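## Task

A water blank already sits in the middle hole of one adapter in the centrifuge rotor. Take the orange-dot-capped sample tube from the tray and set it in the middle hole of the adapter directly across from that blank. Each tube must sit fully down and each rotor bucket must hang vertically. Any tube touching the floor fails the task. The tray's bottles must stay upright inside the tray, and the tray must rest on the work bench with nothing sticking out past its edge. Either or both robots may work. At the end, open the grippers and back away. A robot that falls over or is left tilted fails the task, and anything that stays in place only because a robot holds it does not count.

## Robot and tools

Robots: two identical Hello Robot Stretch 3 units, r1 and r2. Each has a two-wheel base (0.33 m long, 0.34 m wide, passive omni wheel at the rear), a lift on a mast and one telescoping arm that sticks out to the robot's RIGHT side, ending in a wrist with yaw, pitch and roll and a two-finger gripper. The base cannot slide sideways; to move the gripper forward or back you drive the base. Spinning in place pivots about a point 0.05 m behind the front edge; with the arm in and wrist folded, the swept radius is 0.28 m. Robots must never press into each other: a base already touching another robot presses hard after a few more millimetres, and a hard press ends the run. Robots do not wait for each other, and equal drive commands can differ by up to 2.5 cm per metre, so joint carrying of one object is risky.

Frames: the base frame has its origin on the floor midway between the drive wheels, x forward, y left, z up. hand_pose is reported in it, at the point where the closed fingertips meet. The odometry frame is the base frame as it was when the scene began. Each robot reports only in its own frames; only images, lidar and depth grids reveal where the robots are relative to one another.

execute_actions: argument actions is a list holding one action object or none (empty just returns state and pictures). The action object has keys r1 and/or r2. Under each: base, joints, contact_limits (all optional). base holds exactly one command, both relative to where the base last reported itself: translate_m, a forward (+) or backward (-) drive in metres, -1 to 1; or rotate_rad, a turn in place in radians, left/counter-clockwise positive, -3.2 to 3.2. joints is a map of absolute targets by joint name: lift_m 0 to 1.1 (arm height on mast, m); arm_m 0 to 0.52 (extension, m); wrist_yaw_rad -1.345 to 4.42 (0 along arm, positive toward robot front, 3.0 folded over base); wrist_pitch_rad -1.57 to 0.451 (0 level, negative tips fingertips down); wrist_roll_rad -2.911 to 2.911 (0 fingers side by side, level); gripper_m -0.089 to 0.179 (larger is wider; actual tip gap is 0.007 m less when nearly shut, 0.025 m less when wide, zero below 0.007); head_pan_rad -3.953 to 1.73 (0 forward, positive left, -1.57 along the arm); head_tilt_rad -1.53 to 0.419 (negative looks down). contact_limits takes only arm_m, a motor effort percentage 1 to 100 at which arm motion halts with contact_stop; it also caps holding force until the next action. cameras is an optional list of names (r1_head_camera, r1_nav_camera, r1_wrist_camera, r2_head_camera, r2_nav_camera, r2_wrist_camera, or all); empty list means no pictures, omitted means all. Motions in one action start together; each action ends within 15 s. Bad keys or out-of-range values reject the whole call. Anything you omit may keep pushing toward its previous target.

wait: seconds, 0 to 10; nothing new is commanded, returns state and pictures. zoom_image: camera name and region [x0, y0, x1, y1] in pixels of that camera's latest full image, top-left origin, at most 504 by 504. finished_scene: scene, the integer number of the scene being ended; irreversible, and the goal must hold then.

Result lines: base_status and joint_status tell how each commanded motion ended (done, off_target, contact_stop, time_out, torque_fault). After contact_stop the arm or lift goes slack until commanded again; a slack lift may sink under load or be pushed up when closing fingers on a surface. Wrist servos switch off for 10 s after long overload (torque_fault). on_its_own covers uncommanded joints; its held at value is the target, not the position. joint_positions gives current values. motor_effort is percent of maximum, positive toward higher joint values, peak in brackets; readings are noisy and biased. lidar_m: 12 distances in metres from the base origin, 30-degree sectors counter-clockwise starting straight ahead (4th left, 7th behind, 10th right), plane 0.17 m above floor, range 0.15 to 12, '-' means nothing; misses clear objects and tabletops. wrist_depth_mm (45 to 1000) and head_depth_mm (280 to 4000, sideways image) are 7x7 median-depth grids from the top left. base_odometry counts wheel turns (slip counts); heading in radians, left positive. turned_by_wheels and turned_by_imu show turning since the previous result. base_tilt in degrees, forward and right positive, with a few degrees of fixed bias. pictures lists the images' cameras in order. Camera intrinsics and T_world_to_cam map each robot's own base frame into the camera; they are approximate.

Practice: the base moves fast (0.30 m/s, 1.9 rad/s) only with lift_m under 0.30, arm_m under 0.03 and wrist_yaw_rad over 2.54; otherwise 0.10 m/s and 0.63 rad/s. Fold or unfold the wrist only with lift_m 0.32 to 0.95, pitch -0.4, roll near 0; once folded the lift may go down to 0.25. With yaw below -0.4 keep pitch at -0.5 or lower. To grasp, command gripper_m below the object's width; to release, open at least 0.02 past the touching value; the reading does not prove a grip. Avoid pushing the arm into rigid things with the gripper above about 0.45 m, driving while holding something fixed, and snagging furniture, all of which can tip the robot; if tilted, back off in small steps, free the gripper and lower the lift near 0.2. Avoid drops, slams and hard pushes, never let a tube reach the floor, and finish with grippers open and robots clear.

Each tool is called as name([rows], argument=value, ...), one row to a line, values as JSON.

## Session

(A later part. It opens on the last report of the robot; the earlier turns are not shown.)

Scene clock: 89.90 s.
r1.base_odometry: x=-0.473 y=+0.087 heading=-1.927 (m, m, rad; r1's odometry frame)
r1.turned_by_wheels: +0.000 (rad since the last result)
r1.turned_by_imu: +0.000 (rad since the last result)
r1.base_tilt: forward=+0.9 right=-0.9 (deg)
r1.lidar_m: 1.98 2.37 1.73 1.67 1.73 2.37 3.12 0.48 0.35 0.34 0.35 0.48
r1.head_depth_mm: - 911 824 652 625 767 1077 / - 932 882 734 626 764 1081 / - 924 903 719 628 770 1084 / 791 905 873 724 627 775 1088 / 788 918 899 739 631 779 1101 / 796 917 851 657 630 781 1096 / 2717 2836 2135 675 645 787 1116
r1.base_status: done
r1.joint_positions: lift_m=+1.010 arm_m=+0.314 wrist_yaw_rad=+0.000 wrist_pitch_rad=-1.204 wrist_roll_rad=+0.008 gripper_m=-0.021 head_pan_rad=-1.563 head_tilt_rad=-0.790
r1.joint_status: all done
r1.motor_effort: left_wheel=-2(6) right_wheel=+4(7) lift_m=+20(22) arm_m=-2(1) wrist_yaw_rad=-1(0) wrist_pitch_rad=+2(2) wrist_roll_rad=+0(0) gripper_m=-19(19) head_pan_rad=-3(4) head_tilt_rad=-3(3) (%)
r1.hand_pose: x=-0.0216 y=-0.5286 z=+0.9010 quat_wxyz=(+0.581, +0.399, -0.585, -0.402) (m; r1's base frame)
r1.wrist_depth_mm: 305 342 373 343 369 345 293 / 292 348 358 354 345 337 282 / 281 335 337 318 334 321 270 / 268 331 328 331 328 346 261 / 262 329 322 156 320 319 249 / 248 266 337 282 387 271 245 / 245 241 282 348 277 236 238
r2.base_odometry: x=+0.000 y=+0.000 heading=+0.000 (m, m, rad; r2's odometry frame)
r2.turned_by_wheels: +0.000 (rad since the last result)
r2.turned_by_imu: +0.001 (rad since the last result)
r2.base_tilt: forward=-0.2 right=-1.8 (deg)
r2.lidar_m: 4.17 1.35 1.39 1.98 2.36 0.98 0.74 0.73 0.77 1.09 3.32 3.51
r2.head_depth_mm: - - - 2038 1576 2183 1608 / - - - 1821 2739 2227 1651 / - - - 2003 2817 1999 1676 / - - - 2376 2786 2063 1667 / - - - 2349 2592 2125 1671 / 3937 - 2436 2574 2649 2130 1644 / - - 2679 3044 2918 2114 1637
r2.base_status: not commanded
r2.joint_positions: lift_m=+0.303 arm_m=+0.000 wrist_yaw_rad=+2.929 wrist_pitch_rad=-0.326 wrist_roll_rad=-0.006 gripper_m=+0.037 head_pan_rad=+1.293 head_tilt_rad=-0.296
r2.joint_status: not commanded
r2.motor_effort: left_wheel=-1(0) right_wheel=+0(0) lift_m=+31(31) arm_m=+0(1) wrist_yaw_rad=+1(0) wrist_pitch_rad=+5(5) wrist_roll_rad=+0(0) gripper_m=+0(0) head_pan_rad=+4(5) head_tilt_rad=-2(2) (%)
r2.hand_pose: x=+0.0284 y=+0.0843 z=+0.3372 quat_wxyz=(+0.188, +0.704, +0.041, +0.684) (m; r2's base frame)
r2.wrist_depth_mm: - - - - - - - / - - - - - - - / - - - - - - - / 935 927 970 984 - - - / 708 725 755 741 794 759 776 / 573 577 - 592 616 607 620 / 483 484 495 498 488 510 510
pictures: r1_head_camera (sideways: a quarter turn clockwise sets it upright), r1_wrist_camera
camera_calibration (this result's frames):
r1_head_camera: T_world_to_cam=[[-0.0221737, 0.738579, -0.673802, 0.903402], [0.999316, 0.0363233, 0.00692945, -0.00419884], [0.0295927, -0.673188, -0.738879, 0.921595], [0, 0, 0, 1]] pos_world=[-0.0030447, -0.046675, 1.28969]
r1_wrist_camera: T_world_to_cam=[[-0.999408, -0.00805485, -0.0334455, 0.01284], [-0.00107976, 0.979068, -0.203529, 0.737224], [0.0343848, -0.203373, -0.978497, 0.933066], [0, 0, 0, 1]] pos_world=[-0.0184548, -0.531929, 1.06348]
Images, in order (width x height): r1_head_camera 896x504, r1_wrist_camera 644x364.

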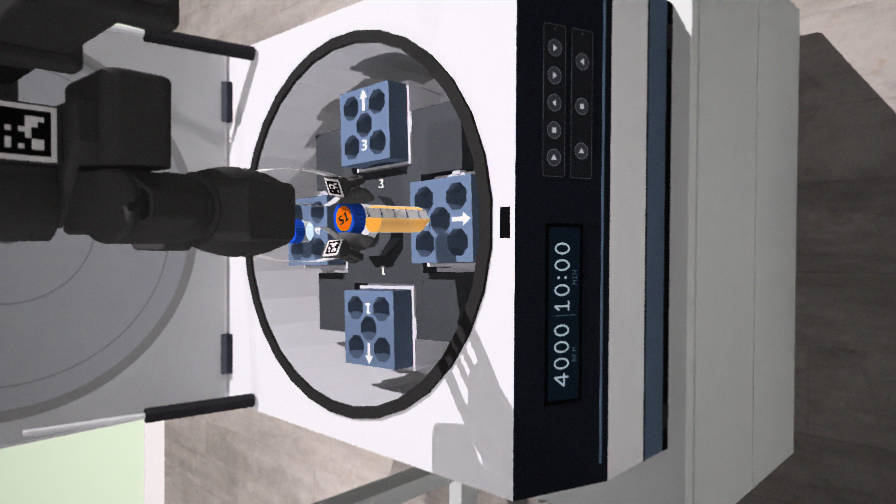

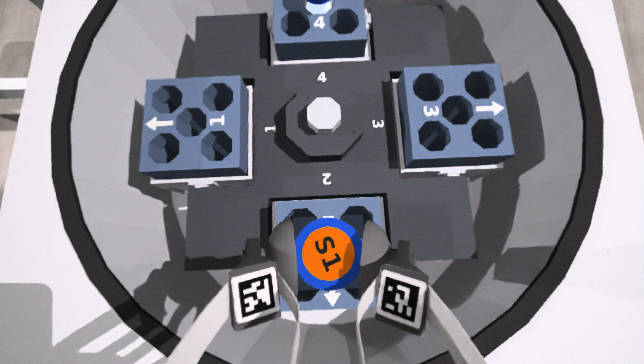

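execute_actions([
  {"r1":{"base":{"translate_m":-0.002},"joints":{"lift_m":0.98}}},
], cameras=["r1_head_camera","r1_wrist_camera"])

zoom_image(camera="r1_head_camera", region=[340, 140, 500, 300])

zoom_image(camera="r1_wrist_camera", region=[230, 150, 440, 360])

Scene clock: 94.93 s.
r1.base_odometry: x=-0.472 y=+0.089 heading=-1.927 (m, m, rad; r1's odometry frame)
r1.turned_by_wheels: +0.000 (rad since the last result)
r1.turned_by_imu: +0.000 (rad since the last result)
r1.base_tilt: forward=+0.9 right=-0.6 (deg)
r1.lidar_m: 1.98 2.36 1.73 1.67 1.73 2.37 3.14 0.48 0.35 0.34 0.35 0.48
r1.head_depth_mm: - 889 825 651 623 765 1073 / - 928 877 737 625 768 1079 / - - 890 704 626 773 1083 / 783 918 875 713 629 774 1086 / 792 918 892 739 632 775 1109 / 793 920 842 658 631 778 1101 / 2707 2819 2150 673 636 786 1103
r1.base_status: done
r1.joint_positions: lift_m=+0.980 arm_m=+0.314 wrist_yaw_rad=+0.000 wrist_pitch_rad=-1.204 wrist_roll_rad=+0.008 gripper_m=-0.021 head_pan_rad=-1.563 head_tilt_rad=-0.790
r1.joint_status: all done
r1.motor_effort: left_wheel=-3(6) right_wheel=+3(5) lift_m=+20(20) arm_m=-2(2) wrist_yaw_rad=+0(1) wrist_pitch_rad=+2(2) wrist_roll_rad=+0(0) gripper_m=-19(19) head_pan_rad=-4(3) head_tilt_rad=-3(3) (%)
r1.hand_pose: x=-0.0216 y=-0.5286 z=+0.8710 quat_wxyz=(+0.581, +0.399, -0.585, -0.402) (m; r1's base frame)
r1.wrist_depth_mm: 269 347 334 320 332 336 258 / 271 312 319 300 319 300 254 / 269 301 305 291 305 287 250 / 256 314 297 302 299 318 238 / 230 306 290 156 291 292 224 / 221 270 341 250 384 271 214 / 214 213 285 340 274 207 209
r2.base_odometry: x=+0.000 y=+0.000 heading=+0.000 (m, m, rad; r2's odometry frame)
r2.turned_by_wheels: +0.000 (rad since the last result)
r2.turned_by_imu: +0.001 (rad since the last result)
r2.base_tilt: forward=-0.2 right=-1.7 (deg)
r2.lidar_m: 4.15 1.35 1.39 1.98 2.37 0.98 0.74 0.73 0.76 1.09 3.31 3.51
r2.head_depth_mm: - - - 2029 1591 2173 1607 / - - - 1805 2764 2169 1669 / - - - 1997 2843 1999 1678 / - - - 2328 2823 2043 1680 / - - - 2340 2613 2143 1673 / 3931 - 2436 2528 2687 2141 1638 / 3969 - 2679 3027 2907 2128 1653
r2.base_status: not commanded
r2.joint_positions: lift_m=+0.303 arm_m=+0.000 wrist_yaw_rad=+2.929 wrist_pitch_rad=-0.326 wrist_roll_rad=-0.006 gripper_m=+0.037 head_pan_rad=+1.293 head_tilt_rad=-0.296
r2.joint_status: not commanded
r2.motor_effort: left_wheel=+0(0) right_wheel=+1(1) lift_m=+31(31) arm_m=+0(0) wrist_yaw_rad=+0(0) wrist_pitch_rad=+5(5) wrist_roll_rad=+0(0) gripper_m=+0(0) head_pan_rad=+4(4) head_tilt_rad=-1(1) (%)
r2.hand_pose: x=+0.0284 y=+0.0843 z=+0.3372 quat_wxyz=(+0.188, +0.704, +0.041, +0.684) (m; r2's base frame)
r2.wrist_depth_mm: - - - - - - - / - - - - - - - / - - - - - - - / 936 929 962 997 - - - / 703 720 771 741 782 760 770 / 573 581 - 589 621 607 611 / 482 484 492 494 487 509 512
pictures: r1_head_camera (sideways: a quarter turn clockwise sets it upright), r1_wrist_camera
camera_calibration (this result's frames):
r1_head_camera: T_world_to_cam=[[-0.0221737, 0.738579, -0.673802, 0.903402], [0.999316, 0.0363233, 0.00692945, -0.00419884], [0.0295927, -0.673188, -0.738879, 0.921595], [0, 0, 0, 1]] pos_world=[-0.0030447, -0.046675, 1.28969]
r1_wrist_camera: T_world_to_cam=[[-0.999408, -0.00805403, -0.0334455, 0.0118371], [-0.00107895, 0.979068, -0.203529, 0.731117], [0.0343847, -0.203373, -0.978497, 0.903712], [0, 0, 0, 1]] pos_world=[-0.0184549, -0.531928, 1.03348]
Images, in order (width x height): r1_head_camera 896x504, r1_wrist_camera 644x364.

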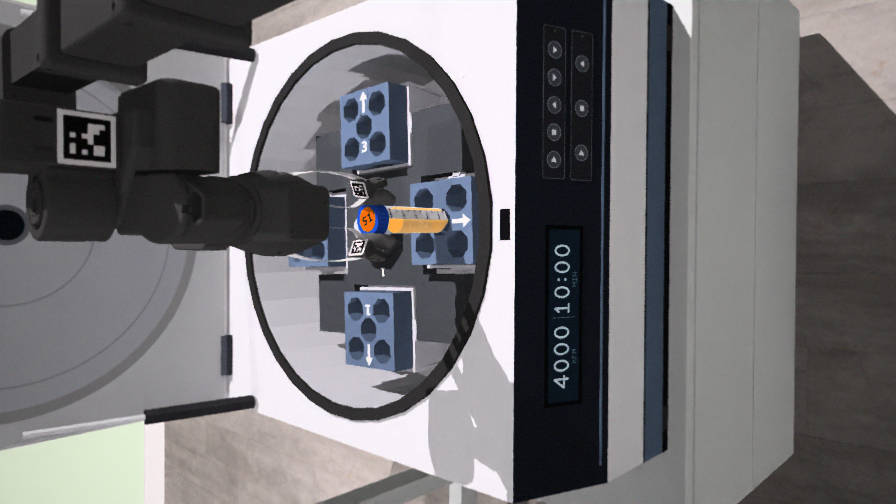

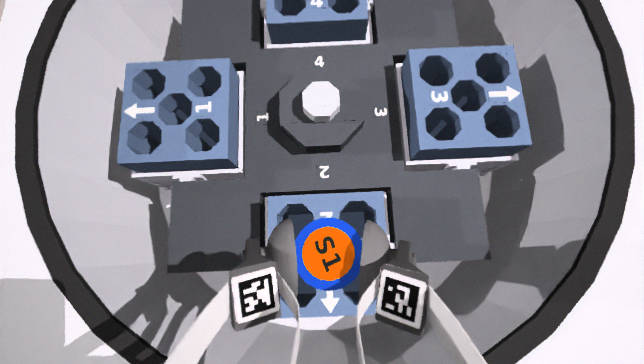

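Region (340, 140, 500, 300) of r1_head_camera's 896x504 image, scaled by 3.150, with more detail than that image has.

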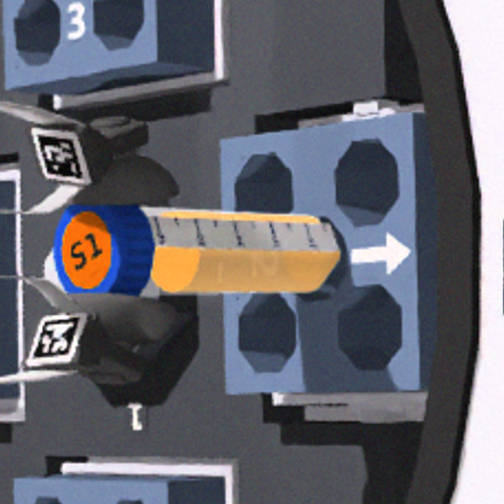

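Region (230, 150, 440, 360) of r1_wrist_camera's 644x364 image, scaled by 2.400.

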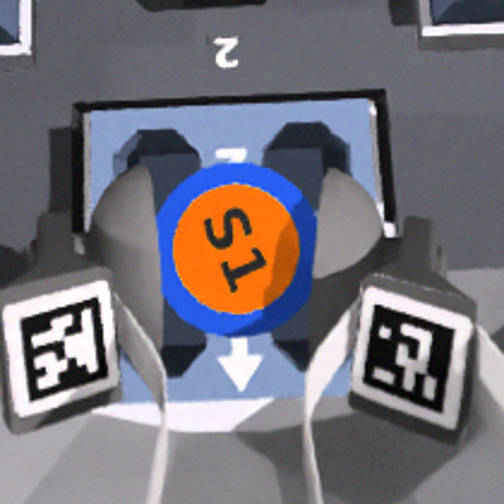

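execute_actions([
  {"r1":{"joints":{"lift_m":0.95}}},
], cameras=["r1_head_camera","r1_wrist_camera"])

zoom_image(camera="r1_head_camera", region=[340, 140, 500, 300])

Scene clock: 97.77 s.
r1.base_odometry: x=-0.472 y=+0.089 heading=-1.927 (m, m, rad; r1's odometry frame)
r1.turned_by_wheels: +0.000 (rad since the last result)
r1.turned_by_imu: +0.000 (rad since the last result)
r1.base_tilt: forward=+0.8 right=-0.8 (deg)
r1.lidar_m: 1.98 2.36 1.73 1.66 1.73 2.37 3.14 0.48 0.35 0.34 0.35 0.48
r1.head_depth_mm: 771 - 788 651 624 763 1077 / 757 - 879 738 626 766 1076 / 763 - 887 716 626 771 1078 / 788 917 890 699 629 775 1079 / 794 915 889 741 628 775 1097 / 793 916 839 657 632 781 1102 / 2694 2801 2173 676 636 786 1104
r1.base_status: not commanded
r1.joint_positions: lift_m=+0.950 arm_m=+0.314 wrist_yaw_rad=+0.000 wrist_pitch_rad=-1.204 wrist_roll_rad=+0.008 gripper_m=-0.021 head_pan_rad=-1.563 head_tilt_rad=-0.790
r1.joint_status: all done
r1.motor_effort: left_wheel=-3(3) right_wheel=+3(3) lift_m=+20(21) arm_m=-2(2) wrist_yaw_rad=-1(0) wrist_pitch_rad=+2(2) wrist_roll_rad=+0(0) gripper_m=-19(20) head_pan_rad=-4(3) head_tilt_rad=-4(3) (%)
r1.hand_pose: x=-0.0216 y=-0.5286 z=+0.8410 quat_wxyz=(+0.581, +0.399, -0.585, -0.402) (m; r1's base frame)
r1.wrist_depth_mm: 262 313 303 295 296 283 249 / 270 265 285 263 281 254 253 / 269 251 278 268 275 258 252 / 253 297 270 267 266 310 238 / 228 281 260 156 257 258 214 / 202 255 339 219 361 267 187 / 184 207 277 311 274 208 179
r2.base_odometry: x=+0.000 y=+0.000 heading=+0.000 (m, m, rad; r2's odometry frame)
r2.turned_by_wheels: +0.000 (rad since the last result)
r2.turned_by_imu: +0.000 (rad since the last result)
r2.base_tilt: forward=-0.1 right=-1.7 (deg)
r2.lidar_m: 4.15 1.36 1.39 1.98 2.37 0.98 0.74 0.73 0.77 1.09 3.33 3.49
r2.head_depth_mm: - - - 2057 1571 2211 1593 / - - - 1809 2707 2162 1665 / - - - 2001 2826 1992 1673 / - - - 2349 2782 2085 1674 / - - - 2337 2607 2170 1666 / 3895 - 2431 2536 2623 2127 1654 / 3919 - 2697 2991 2869 2107 1652
r2.base_status: not commanded
r2.joint_positions: lift_m=+0.303 arm_m=+0.000 wrist_yaw_rad=+2.929 wrist_pitch_rad=-0.326 wrist_roll_rad=-0.006 gripper_m=+0.037 head_pan_rad=+1.293 head_tilt_rad=-0.296
r2.joint_status: not commanded
r2.motor_effort: left_wheel=+0(0) right_wheel=+1(1) lift_m=+31(31) arm_m=+1(1) wrist_yaw_rad=+1(1) wrist_pitch_rad=+5(5) wrist_roll_rad=+0(0) gripper_m=+0(0) head_pan_rad=+4(4) head_tilt_rad=-2(1) (%)
r2.hand_pose: x=+0.0284 y=+0.0843 z=+0.3372 quat_wxyz=(+0.188, +0.704, +0.041, +0.684) (m; r2's base frame)
r2.wrist_depth_mm: - - - - - - - / - - - - - - - / - - - - - - - / 935 940 960 984 - - - / 706 711 767 743 783 761 771 / 570 579 - 594 618 609 614 / 480 488 492 495 491 504 514
pictures: r1_head_camera (sideways: a quarter turn clockwise sets it upright), r1_wrist_camera
camera_calibration (this result's frames):
r1_head_camera: T_world_to_cam=[[-0.0221737, 0.738579, -0.673802, 0.903402], [0.999316, 0.0363233, 0.00692945, -0.00419884], [0.0295927, -0.673188, -0.738879, 0.921595], [0, 0, 0, 1]] pos_world=[-0.0030447, -0.046675, 1.28969]
r1_wrist_camera: T_world_to_cam=[[-0.999408, -0.00805481, -0.0334457, 0.0108336], [-0.00107967, 0.979068, -0.203529, 0.725011], [0.034385, -0.203373, -0.978497, 0.874357], [0, 0, 0, 1]] pos_world=[-0.0184548, -0.531927, 1.00348]
Images, in order (width x height): r1_head_camera 896x504, r1_wrist_camera 644x364.

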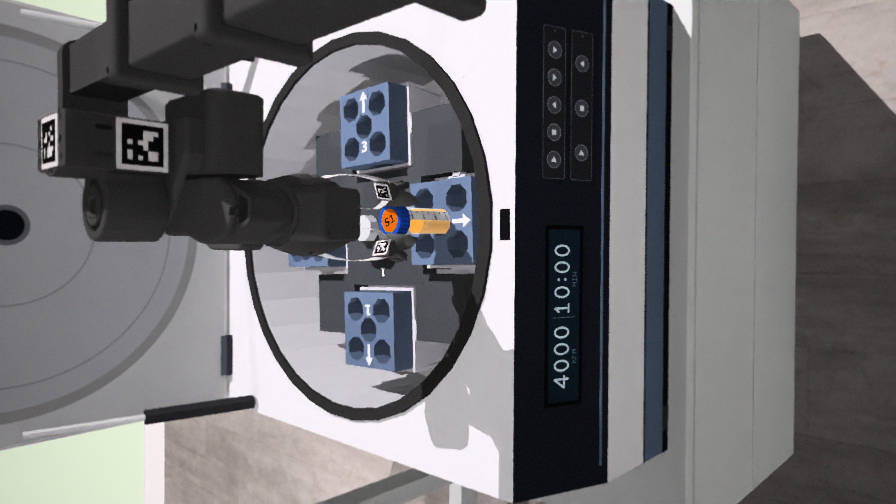

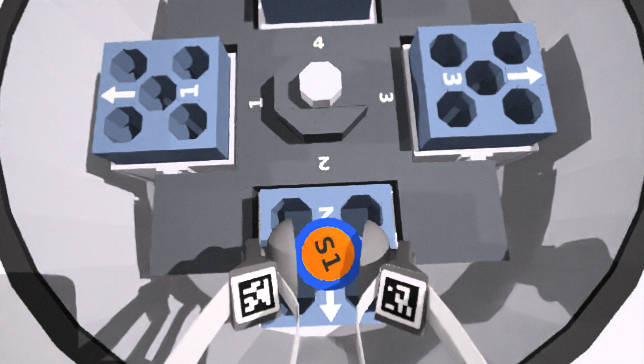

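Region (340, 140, 500, 300) of r1_head_camera's 896x504 image, scaled by 3.150, with more detail than that image has.

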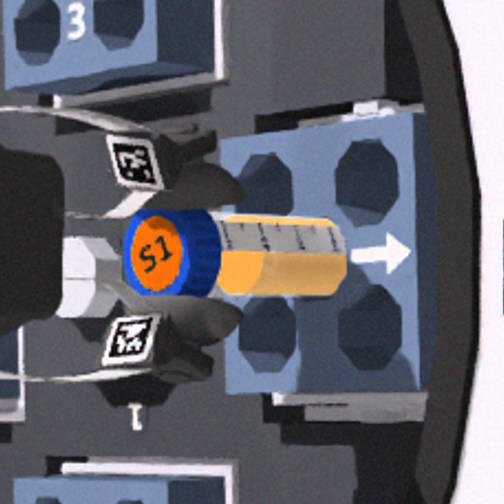

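execute_actions([
  {"r1":{"joints":{"lift_m":0.909}}},
], cameras=["r1_head_camera","r1_wrist_camera"])

execute_actions([
  {"r1":{"joints":{"gripper_m":0.058}}},
], cameras=["r1_head_camera","r1_wrist_camera"])

zoom_image(camera="r1_head_camera", region=[340, 140, 500, 300])

Scene clock: 101.80 s.
r1.base_odometry: x=-0.472 y=+0.089 heading=-1.927 (m, m, rad; r1's odometry frame)
r1.turned_by_wheels: +0.000 (rad since the last result)
r1.turned_by_imu: +0.000 (rad since the last result)
r1.base_tilt: forward=+0.7 right=-0.9 (deg)
r1.lidar_m: 1.98 2.36 1.73 1.67 1.73 2.37 3.14 0.48 0.35 0.34 0.35 0.48
r1.head_depth_mm: 786 2750 - 635 637 763 1080 / 789 - 855 736 624 769 1079 / 790 - 861 703 627 770 1078 / 791 915 893 702 627 774 1080 / 794 923 889 740 632 776 1098 / 795 920 839 657 631 784 1105 / 2665 2799 2133 673 635 788 1101
r1.base_status: not commanded
r1.joint_positions: lift_m=+0.909 arm_m=+0.314 wrist_yaw_rad=+0.000 wrist_pitch_rad=-1.204 wrist_roll_rad=+0.008 gripper_m=-0.021 head_pan_rad=-1.563 head_tilt_rad=-0.790
r1.joint_status: all done
r1.motor_effort: left_wheel=-3(3) right_wheel=+3(3) lift_m=+20(18) arm_m=-2(2) wrist_yaw_rad=+0(1) wrist_pitch_rad=+2(2) wrist_roll_rad=+0(0) gripper_m=-20(19) head_pan_rad=-3(3) head_tilt_rad=-4(3) (%)
r1.hand_pose: x=-0.0216 y=-0.5286 z=+0.8000 quat_wxyz=(+0.581, +0.399, -0.585, -0.402) (m; r1's base frame)
r1.wrist_depth_mm: 245 226 252 227 246 220 227 / 220 216 240 219 240 212 222 / 238 221 235 232 231 227 235 / 253 228 226 227 223 223 237 / 227 220 220 157 217 215 215 / 201 242 263 181 322 259 186 / 171 210 266 180 249 208 159
r2.base_odometry: x=+0.000 y=+0.000 heading=+0.000 (m, m, rad; r2's odometry frame)
r2.turned_by_wheels: +0.000 (rad since the last result)
r2.turned_by_imu: +0.001 (rad since the last result)
r2.base_tilt: forward=-0.3 right=-1.6 (deg)
r2.lidar_m: 4.17 1.35 1.39 1.99 2.36 0.98 0.75 0.72 0.76 1.09 3.31 3.51
r2.head_depth_mm: - - - 2033 1587 2193 1593 / - - - 1817 2760 2180 1662 / - - - 1992 2821 2016 1689 / - - - 2336 2790 2076 1659 / - - - 2317 2602 2126 1664 / 3947 - 2419 2543 2642 2127 1659 / 3918 - 2708 3039 2921 2125 1649
r2.base_status: not commanded
r2.joint_positions: lift_m=+0.303 arm_m=+0.000 wrist_yaw_rad=+2.929 wrist_pitch_rad=-0.326 wrist_roll_rad=-0.006 gripper_m=+0.037 head_pan_rad=+1.293 head_tilt_rad=-0.296
r2.joint_status: not commanded
r2.motor_effort: left_wheel=-1(1) right_wheel=+1(1) lift_m=+31(31) arm_m=+0(1) wrist_yaw_rad=+0(1) wrist_pitch_rad=+5(5) wrist_roll_rad=+0(0) gripper_m=+0(0) head_pan_rad=+4(4) head_tilt_rad=-1(2) (%)
r2.hand_pose: x=+0.0284 y=+0.0843 z=+0.3372 quat_wxyz=(+0.188, +0.704, +0.041, +0.684) (m; r2's base frame)
r2.wrist_depth_mm: - - - - - - - / - - - - - - - / - - - - - - - / 923 942 967 987 - - - / 710 723 755 750 783 757 769 / 577 576 - 587 617 606 617 / 481 486 496 499 484 507 505
pictures: r1_head_camera (sideways: a quarter turn clockwise sets it upright), r1_wrist_camera
camera_calibration (this result's frames):
r1_head_camera: T_world_to_cam=[[-0.0221738, 0.738579, -0.673802, 0.903402], [0.999316, 0.0363234, 0.00692945, -0.00419884], [0.0295928, -0.673188, -0.738879, 0.921595], [0, 0, 0, 1]] pos_world=[-0.00304469, -0.046675, 1.28969]
r1_wrist_camera: T_world_to_cam=[[-0.999408, -0.00805472, -0.0334457, 0.00946238], [-0.00107959, 0.979068, -0.203529, 0.716666], [0.034385, -0.203373, -0.978497, 0.83424], [0, 0, 0, 1]] pos_world=[-0.0184548, -0.531927, 0.962481]
Images, in order (width x height): r1_head_camera 896x504, r1_wrist_camera 644x364.

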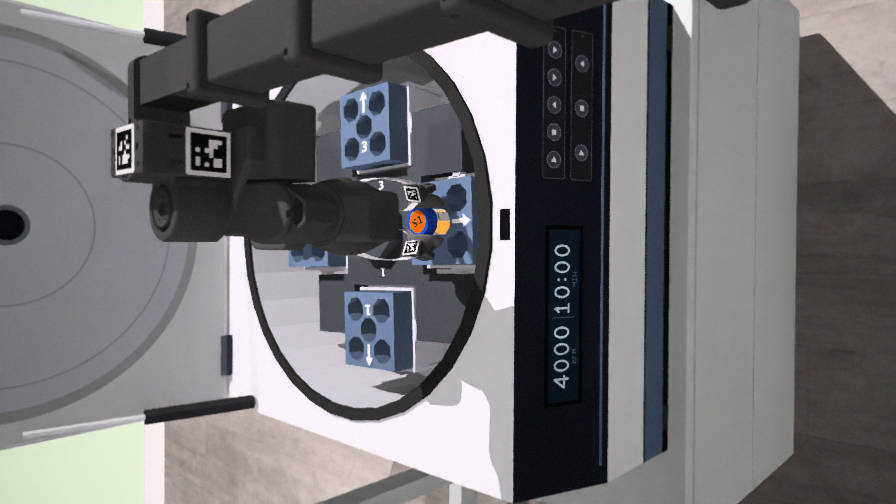

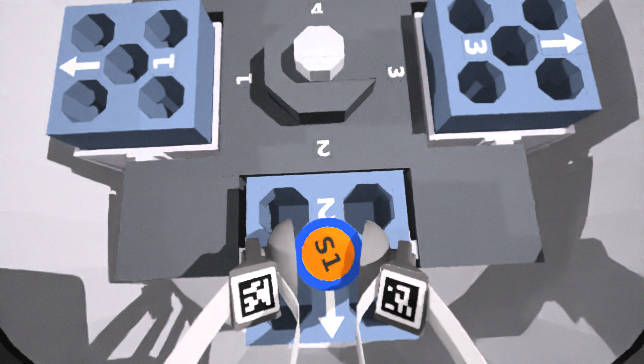

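Scene clock: 103.07 s.
r1.base_odometry: x=-0.472 y=+0.089 heading=-1.927 (m, m, rad; r1's odometry frame)
r1.turned_by_wheels: +0.000 (rad since the last result)
r1.turned_by_imu: +0.000 (rad since the last result)
r1.base_tilt: forward=+1.0 right=-0.7 (deg)
r1.lidar_m: 1.98 2.36 1.72 1.66 1.73 2.37 3.13 0.48 0.35 0.34 0.35 0.48
r1.head_depth_mm: 788 2691 - 634 637 761 1078 / 785 - 854 738 625 769 1077 / 786 - 861 702 628 773 1080 / 791 917 895 700 630 774 1085 / 790 921 887 742 631 782 1104 / 796 920 845 657 630 779 1104 / 2723 2770 2165 675 632 784 1102
r1.base_status: not commanded
r1.joint_positions: lift_m=+0.909 arm_m=+0.314 wrist_yaw_rad=+0.000 wrist_pitch_rad=-1.204 wrist_roll_rad=+0.008 gripper_m=+0.058 head_pan_rad=-1.563 head_tilt_rad=-0.790
r1.joint_status: all done
r1.motor_effort: left_wheel=-3(2) right_wheel=+3(3) lift_m=+20(20) arm_m=-2(2) wrist_yaw_rad=-1(1) wrist_pitch_rad=+2(2) wrist_roll_rad=+0(0) gripper_m=+0(86) head_pan_rad=-3(4) head_tilt_rad=-3(3) (%)
r1.hand_pose: x=-0.0216 y=-0.5286 z=+0.8000 quat_wxyz=(+0.581, +0.399, -0.585, -0.402) (m; r1's base frame)
r1.wrist_depth_mm: 248 226 252 229 246 221 230 / 220 219 239 219 238 213 221 / 239 219 235 232 232 226 235 / 254 229 227 226 221 226 239 / 231 222 219 188 217 215 212 / 203 241 - 184 266 260 186 / 170 205 256 185 236 202 158
r2.base_odometry: x=+0.000 y=+0.000 heading=+0.000 (m, m, rad; r2's odometry frame)
r2.turned_by_wheels: +0.000 (rad since the last result)
r2.turned_by_imu: +0.000 (rad since the last result)
r2.base_tilt: forward=-0.2 right=-1.7 (deg)
r2.lidar_m: 4.16 1.36 1.39 1.98 2.37 0.98 0.74 0.72 0.77 1.09 3.33 3.51
r2.head_depth_mm: - - - 2042 1572 2194 1602 / - - - 1810 2760 2174 1660 / - - - 2004 2801 2002 1706 / - - - 2347 2826 2084 1673 / - - - 2316 2600 2124 1668 / 3919 - 2418 2533 2673 2130 1654 / 3956 - 2728 3002 2914 2130 1664
r2.base_status: not commanded
r2.joint_positions: lift_m=+0.303 arm_m=+0.000 wrist_yaw_rad=+2.929 wrist_pitch_rad=-0.326 wrist_roll_rad=-0.006 gripper_m=+0.037 head_pan_rad=+1.293 head_tilt_rad=-0.296
r2.joint_status: not commanded
r2.motor_effort: left_wheel=+0(1) right_wheel=+1(0) lift_m=+31(31) arm_m=+0(0) wrist_yaw_rad=+0(1) wrist_pitch_rad=+5(5) wrist_roll_rad=+0(0) gripper_m=+0(0) head_pan_rad=+4(4) head_tilt_rad=-2(1) (%)
r2.hand_pose: x=+0.0284 y=+0.0843 z=+0.3372 quat_wxyz=(+0.188, +0.704, +0.041, +0.684) (m; r2's base frame)
r2.wrist_depth_mm: - - - - - - - / - - - - - - - / - - - - - - - / 932 937 959 985 - - - / 712 713 765 735 790 760 773 / 573 581 - 596 619 611 617 / 479 485 495 497 485 509 514
pictures: r1_head_camera (sideways: a quarter turn clockwise sets it upright), r1_wrist_camera
camera_calibration (this result's frames):
r1_head_camera: T_world_to_cam=[[-0.0221738, 0.738579, -0.673802, 0.903402], [0.999316, 0.0363234, 0.00692945, -0.00419884], [0.0295928, -0.673188, -0.738879, 0.921595], [0, 0, 0, 1]] pos_world=[-0.00304469, -0.046675, 1.28969]
r1_wrist_camera: T_world_to_cam=[[-0.999408, -0.00805372, -0.0334455, 0.00946265], [-0.00107865, 0.979068, -0.203529, 0.716666], [0.0343846, -0.203373, -0.978497, 0.83424], [0, 0, 0, 1]] pos_world=[-0.0184549, -0.531927, 0.962481]
Images, in order (width x height): r1_head_camera 896x504, r1_wrist_camera 644x364.

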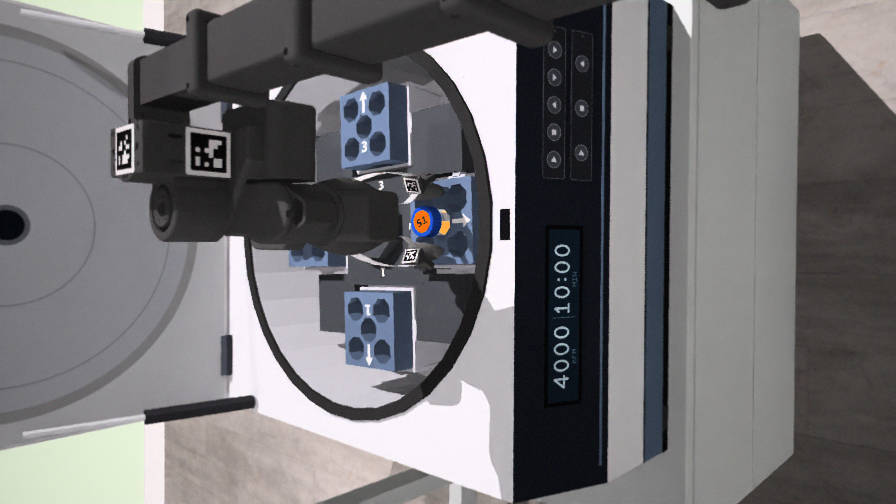

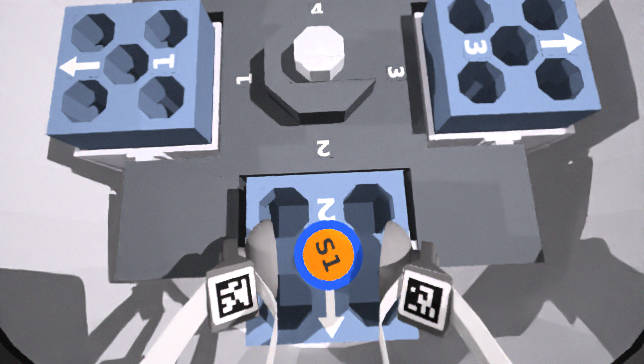

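Region (340, 140, 500, 300) of r1_head_camera's 896x504 image, scaled by 3.150, with more detail than that image has.

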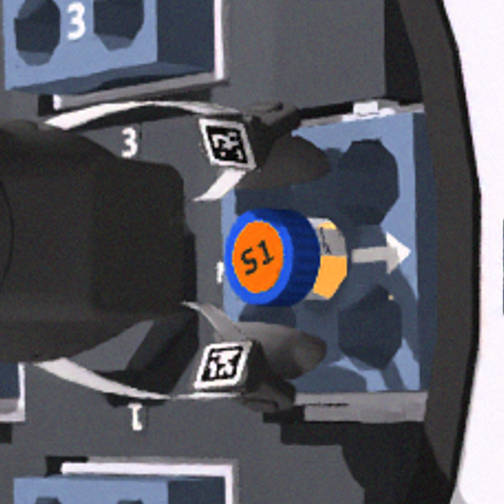

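The tube dropped into its seat. Withdrawing.

execute_actions([
  {"r1":{"joints":{"lift_m":0.965}}},
], cameras=[])

execute_actions([
  {"r1":{"joints":{"lift_m":1.03,"arm_m":0.0}}},
], cameras=["r1_head_camera","r1_nav_camera","r2_head_camera"])

zoom_image(camera="r1_head_camera", region=[240, 60, 520, 400])

Scene clock: 106.33 s.
r1.base_odometry: x=-0.472 y=+0.089 heading=-1.927 (m, m, rad; r1's odometry frame)
r1.turned_by_wheels: +0.000 (rad since the last result)
r1.turned_by_imu: +0.000 (rad since the last result)
r1.base_tilt: forward=+0.9 right=-0.8 (deg)
r1.lidar_m: 1.98 2.36 1.73 1.67 1.73 2.38 3.13 0.48 0.35 0.34 0.35 0.48
r1.head_depth_mm: 761 - 795 651 626 763 1083 / - 923 878 738 627 767 1077 / 762 - 878 725 627 772 1088 / 778 919 879 709 630 772 1085 / 789 917 888 739 631 780 1096 / 796 916 842 657 631 780 1105 / 2705 2829 2184 673 633 783 1101
r1.base_status: not commanded
r1.joint_positions: lift_m=+0.965 arm_m=+0.314 wrist_yaw_rad=+0.000 wrist_pitch_rad=-1.204 wrist_roll_rad=+0.008 gripper_m=+0.058 head_pan_rad=-1.563 head_tilt_rad=-0.790
r1.joint_status: all done
r1.motor_effort: left_wheel=-2(3) right_wheel=+3(3) lift_m=+24(27) arm_m=-2(2) wrist_yaw_rad=+0(0) wrist_pitch_rad=+2(2) wrist_roll_rad=+0(0) gripper_m=+0(0) head_pan_rad=-4(3) head_tilt_rad=-3(3) (%)
r1.hand_pose: x=-0.0216 y=-0.5286 z=+0.8557 quat_wxyz=(+0.581, +0.399, -0.585, -0.402) (m; r1's base frame)
r1.wrist_depth_mm: 263 331 313 309 312 315 249 / 268 280 297 280 302 279 255 / 269 270 292 274 292 272 251 / 254 295 285 284 282 314 238 / 229 290 278 246 272 276 215 / 206 269 - 241 292 267 201 / 199 205 269 310 266 200 194
r2.base_odometry: x=+0.000 y=+0.000 heading=+0.000 (m, m, rad; r2's odometry frame)
r2.turned_by_wheels: +0.000 (rad since the last result)
r2.turned_by_imu: +0.001 (rad since the last result)
r2.base_tilt: forward=-0.1 right=-1.8 (deg)
r2.lidar_m: 4.18 1.36 1.39 1.98 2.36 0.98 0.74 0.73 0.76 1.09 3.31 3.51
r2.head_depth_mm: - - - 2028 1593 2215 1606 / - - - 1821 2742 2190 1654 / - - - 2017 2801 1993 1666 / - - - 2332 2810 2064 1666 / - - - 2367 2611 2139 1672 / 3968 - 2401 2515 2660 2118 1660 / 3919 - 2696 3022 2899 2121 1653
r2.base_status: not commanded
r2.joint_positions: lift_m=+0.303 arm_m=+0.000 wrist_yaw_rad=+2.929 wrist_pitch_rad=-0.326 wrist_roll_rad=-0.006 gripper_m=+0.037 head_pan_rad=+1.293 head_tilt_rad=-0.296
r2.joint_status: not commanded
r2.motor_effort: left_wheel=+0(0) right_wheel=+0(0) lift_m=+31(31) arm_m=+0(1) wrist_yaw_rad=+1(0) wrist_pitch_rad=+5(5) wrist_roll_rad=+0(0) gripper_m=+0(0) head_pan_rad=+4(4) head_tilt_rad=-2(1) (%)
r2.hand_pose: x=+0.0284 y=+0.0843 z=+0.3372 quat_wxyz=(+0.188, +0.704, +0.041, +0.684) (m; r2's base frame)
r2.wrist_depth_mm: - - - - - - - / - - - - - - - / - - - - - - - / 948 922 972 979 - - - / 705 713 761 745 783 756 771 / 577 576 - 597 618 603 621 / 484 487 494 500 484 506 513
pictures: none
No camera images: the call's "cameras" was empty. Leave "cameras" out to get every camera's image.

Scene clock: 109.87 s.
r1.base_odometry: x=-0.472 y=+0.089 heading=-1.927 (m, m, rad; r1's odometry frame)
r1.turned_by_wheels: +0.000 (rad since the last result)
r1.turned_by_imu: +0.000 (rad since the last result)
r1.base_tilt: forward=+0.8 right=-0.9 (deg)
r1.lidar_m: 1.98 2.36 1.72 1.67 1.73 2.37 3.13 0.48 0.35 0.34 0.35 0.48
r1.head_depth_mm: 775 855 - - - 835 1071 / 790 876 - - - 812 1083 / 789 874 - - - - 1074 / 791 905 895 740 613 825 1078 / 789 919 893 740 631 778 1102 / 796 920 838 655 629 781 1102 / 2764 2822 2168 674 634 784 1102
r1.base_status: not commanded
r1.joint_positions: lift_m=+1.030 arm_m=+0.000 wrist_yaw_rad=+0.000 wrist_pitch_rad=-1.204 wrist_roll_rad=+0.008 gripper_m=+0.058 head_pan_rad=-1.563 head_tilt_rad=-0.790
r1.joint_status: all done
r1.motor_effort: left_wheel=-3(2) right_wheel=+4(3) lift_m=+24(27) arm_m=-2(4) wrist_yaw_rad=+0(0) wrist_pitch_rad=+2(2) wrist_roll_rad=+0(0) gripper_m=+0(1) head_pan_rad=-3(3) head_tilt_rad=-4(3) (%)
r1.hand_pose: x=-0.0216 y=-0.2146 z=+0.9207 quat_wxyz=(+0.581, +0.399, -0.585, -0.402) (m; r1's base frame)
r1.wrist_depth_mm: - 319 319 318 317 319 - / - 334 328 333 328 331 - / - 400 402 404 403 397 - / - 559 568 563 567 570 - / - - - - - - - / - - - - - - - / - - - - - - 995
r2.base_odometry: x=+0.000 y=+0.000 heading=+0.000 (m, m, rad; r2's odometry frame)
r2.turned_by_wheels: +0.000 (rad since the last result)
r2.turned_by_imu: +0.001 (rad since the last result)
r2.base_tilt: forward=-0.1 right=-1.8 (deg)
r2.lidar_m: 4.17 1.36 1.39 1.98 2.36 0.98 0.74 0.73 0.77 1.09 3.32 3.52
r2.head_depth_mm: - - - 2056 1584 2202 1601 / - - - 1802 2747 2161 1663 / - - - 2025 2826 2015 1681 / - - - 2375 2804 2064 1660 / - - - 2335 2607 2154 1676 / 3963 - 2418 2567 2673 2118 1659 / 3998 - 2640 3002 2926 2135 1653
r2.base_status: not commanded
r2.joint_positions: lift_m=+0.303 arm_m=+0.000 wrist_yaw_rad=+2.929 wrist_pitch_rad=-0.326 wrist_roll_rad=-0.006 gripper_m=+0.037 head_pan_rad=+1.293 head_tilt_rad=-0.296
r2.joint_status: not commanded
r2.motor_effort: left_wheel=+0(1) right_wheel=+0(0) lift_m=+31(31) arm_m=+1(0) wrist_yaw_rad=+0(0) wrist_pitch_rad=+5(5) wrist_roll_rad=+0(0) gripper_m=+0(0) head_pan_rad=+4(4) head_tilt_rad=-1(1) (%)
r2.hand_pose: x=+0.0284 y=+0.0843 z=+0.3372 quat_wxyz=(+0.188, +0.704, +0.041, +0.684) (m; r2's base frame)
r2.wrist_depth_mm: - - - - - - - / - - - - - - - / - - - - - - - / 916 950 959 986 - - - / 713 720 764 749 781 755 779 / 575 579 - 598 616 604 613 / 485 488 493 498 489 506 513
pictures: r1_head_camera (sideways: a quarter turn clockwise sets it upright), r1_nav_camera (sideways: a quarter turn counterclockwise sets it upright), r2_head_camera (sideways: a quarter turn clockwise sets it upright)
camera_calibration (this result's frames):
r1_head_camera: T_world_to_cam=[[-0.0221725, 0.738624, -0.673753, 0.903338], [0.999316, 0.0363207, 0.00693139, -0.00420136], [0.0295909, -0.673138, -0.738925, 0.921654], [0, 0, 0, 1]] pos_world=[-0.0030448, -0.0466742, 1.28969]
r1_nav_camera: T_world_to_cam=[[0.0404198, -0.697851, 0.715102, -0.888286], [-0.998088, -0.0616994, -0.00379581, 0.0596858], [0.0467702, -0.713581, -0.69901, 0.869556], [0, 0, 0, 1]] pos_world=[0.0548067, 0.00428977, 1.24327]
r2_head_camera: T_world_to_cam=[[-0.0137778, -0.27292, -0.961938, 1.26884], [-0.959844, 0.273192, -0.0637618, 0.0888983], [0.280196, 0.922432, -0.265724, 0.297008], [0, 0, 0, 1]] pos_world=[0.0195899, 0.0480342, 1.30513]
Images, in order (width x height): r1_head_camera 896x504, r1_nav_camera 672x504, r2_head_camera 896x504.

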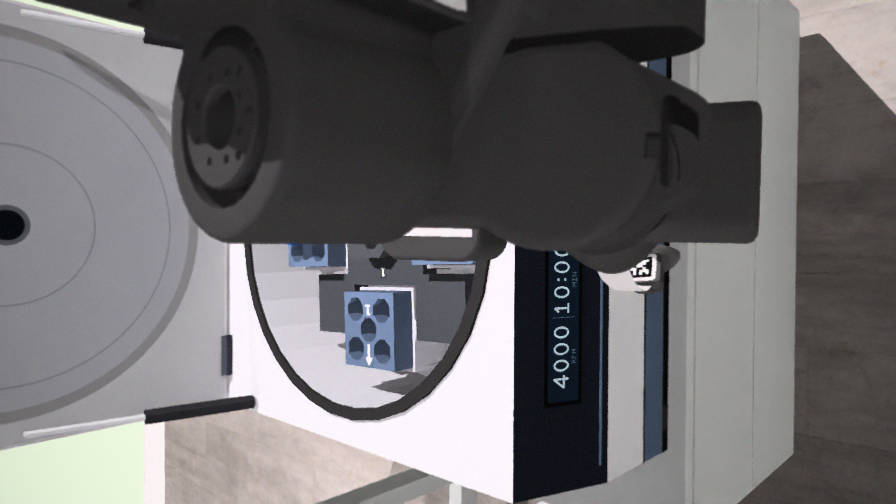

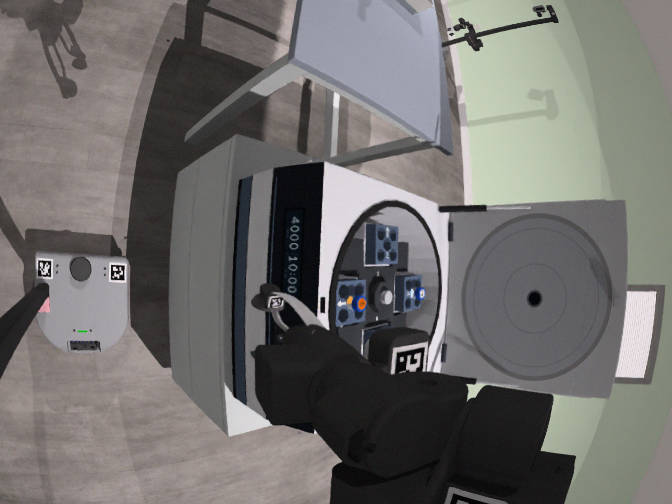

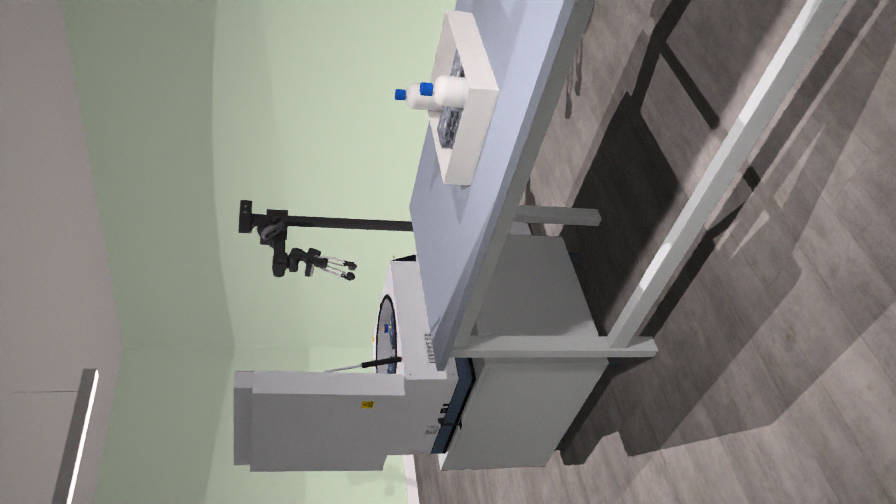

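Region (240, 60, 520, 400) of r1_head_camera's 896x504 image, scaled by 1.482, with more detail than that image has; it fills the left 415 columns of this view, and the rest is white.

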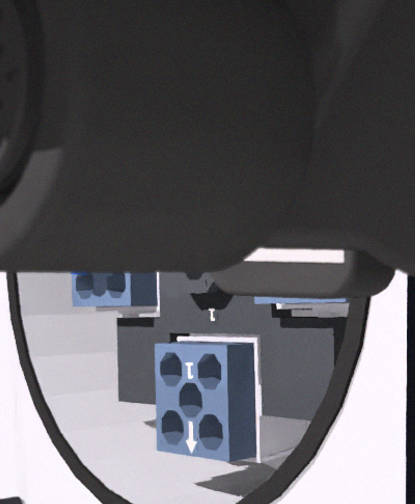

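zoom_image(camera="r1_nav_camera", region=[320, 210, 450, 340])

Region (320, 210, 450, 340) of r1_nav_camera's 672x504 image, scaled by 3.877, with more detail than that image has.

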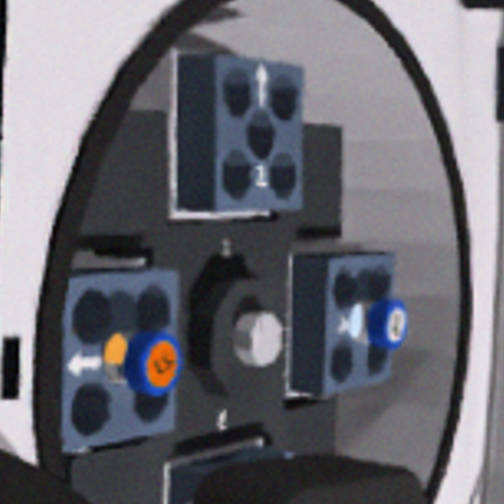

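finished_scene(scene=2)

The scene is finished: the task was done.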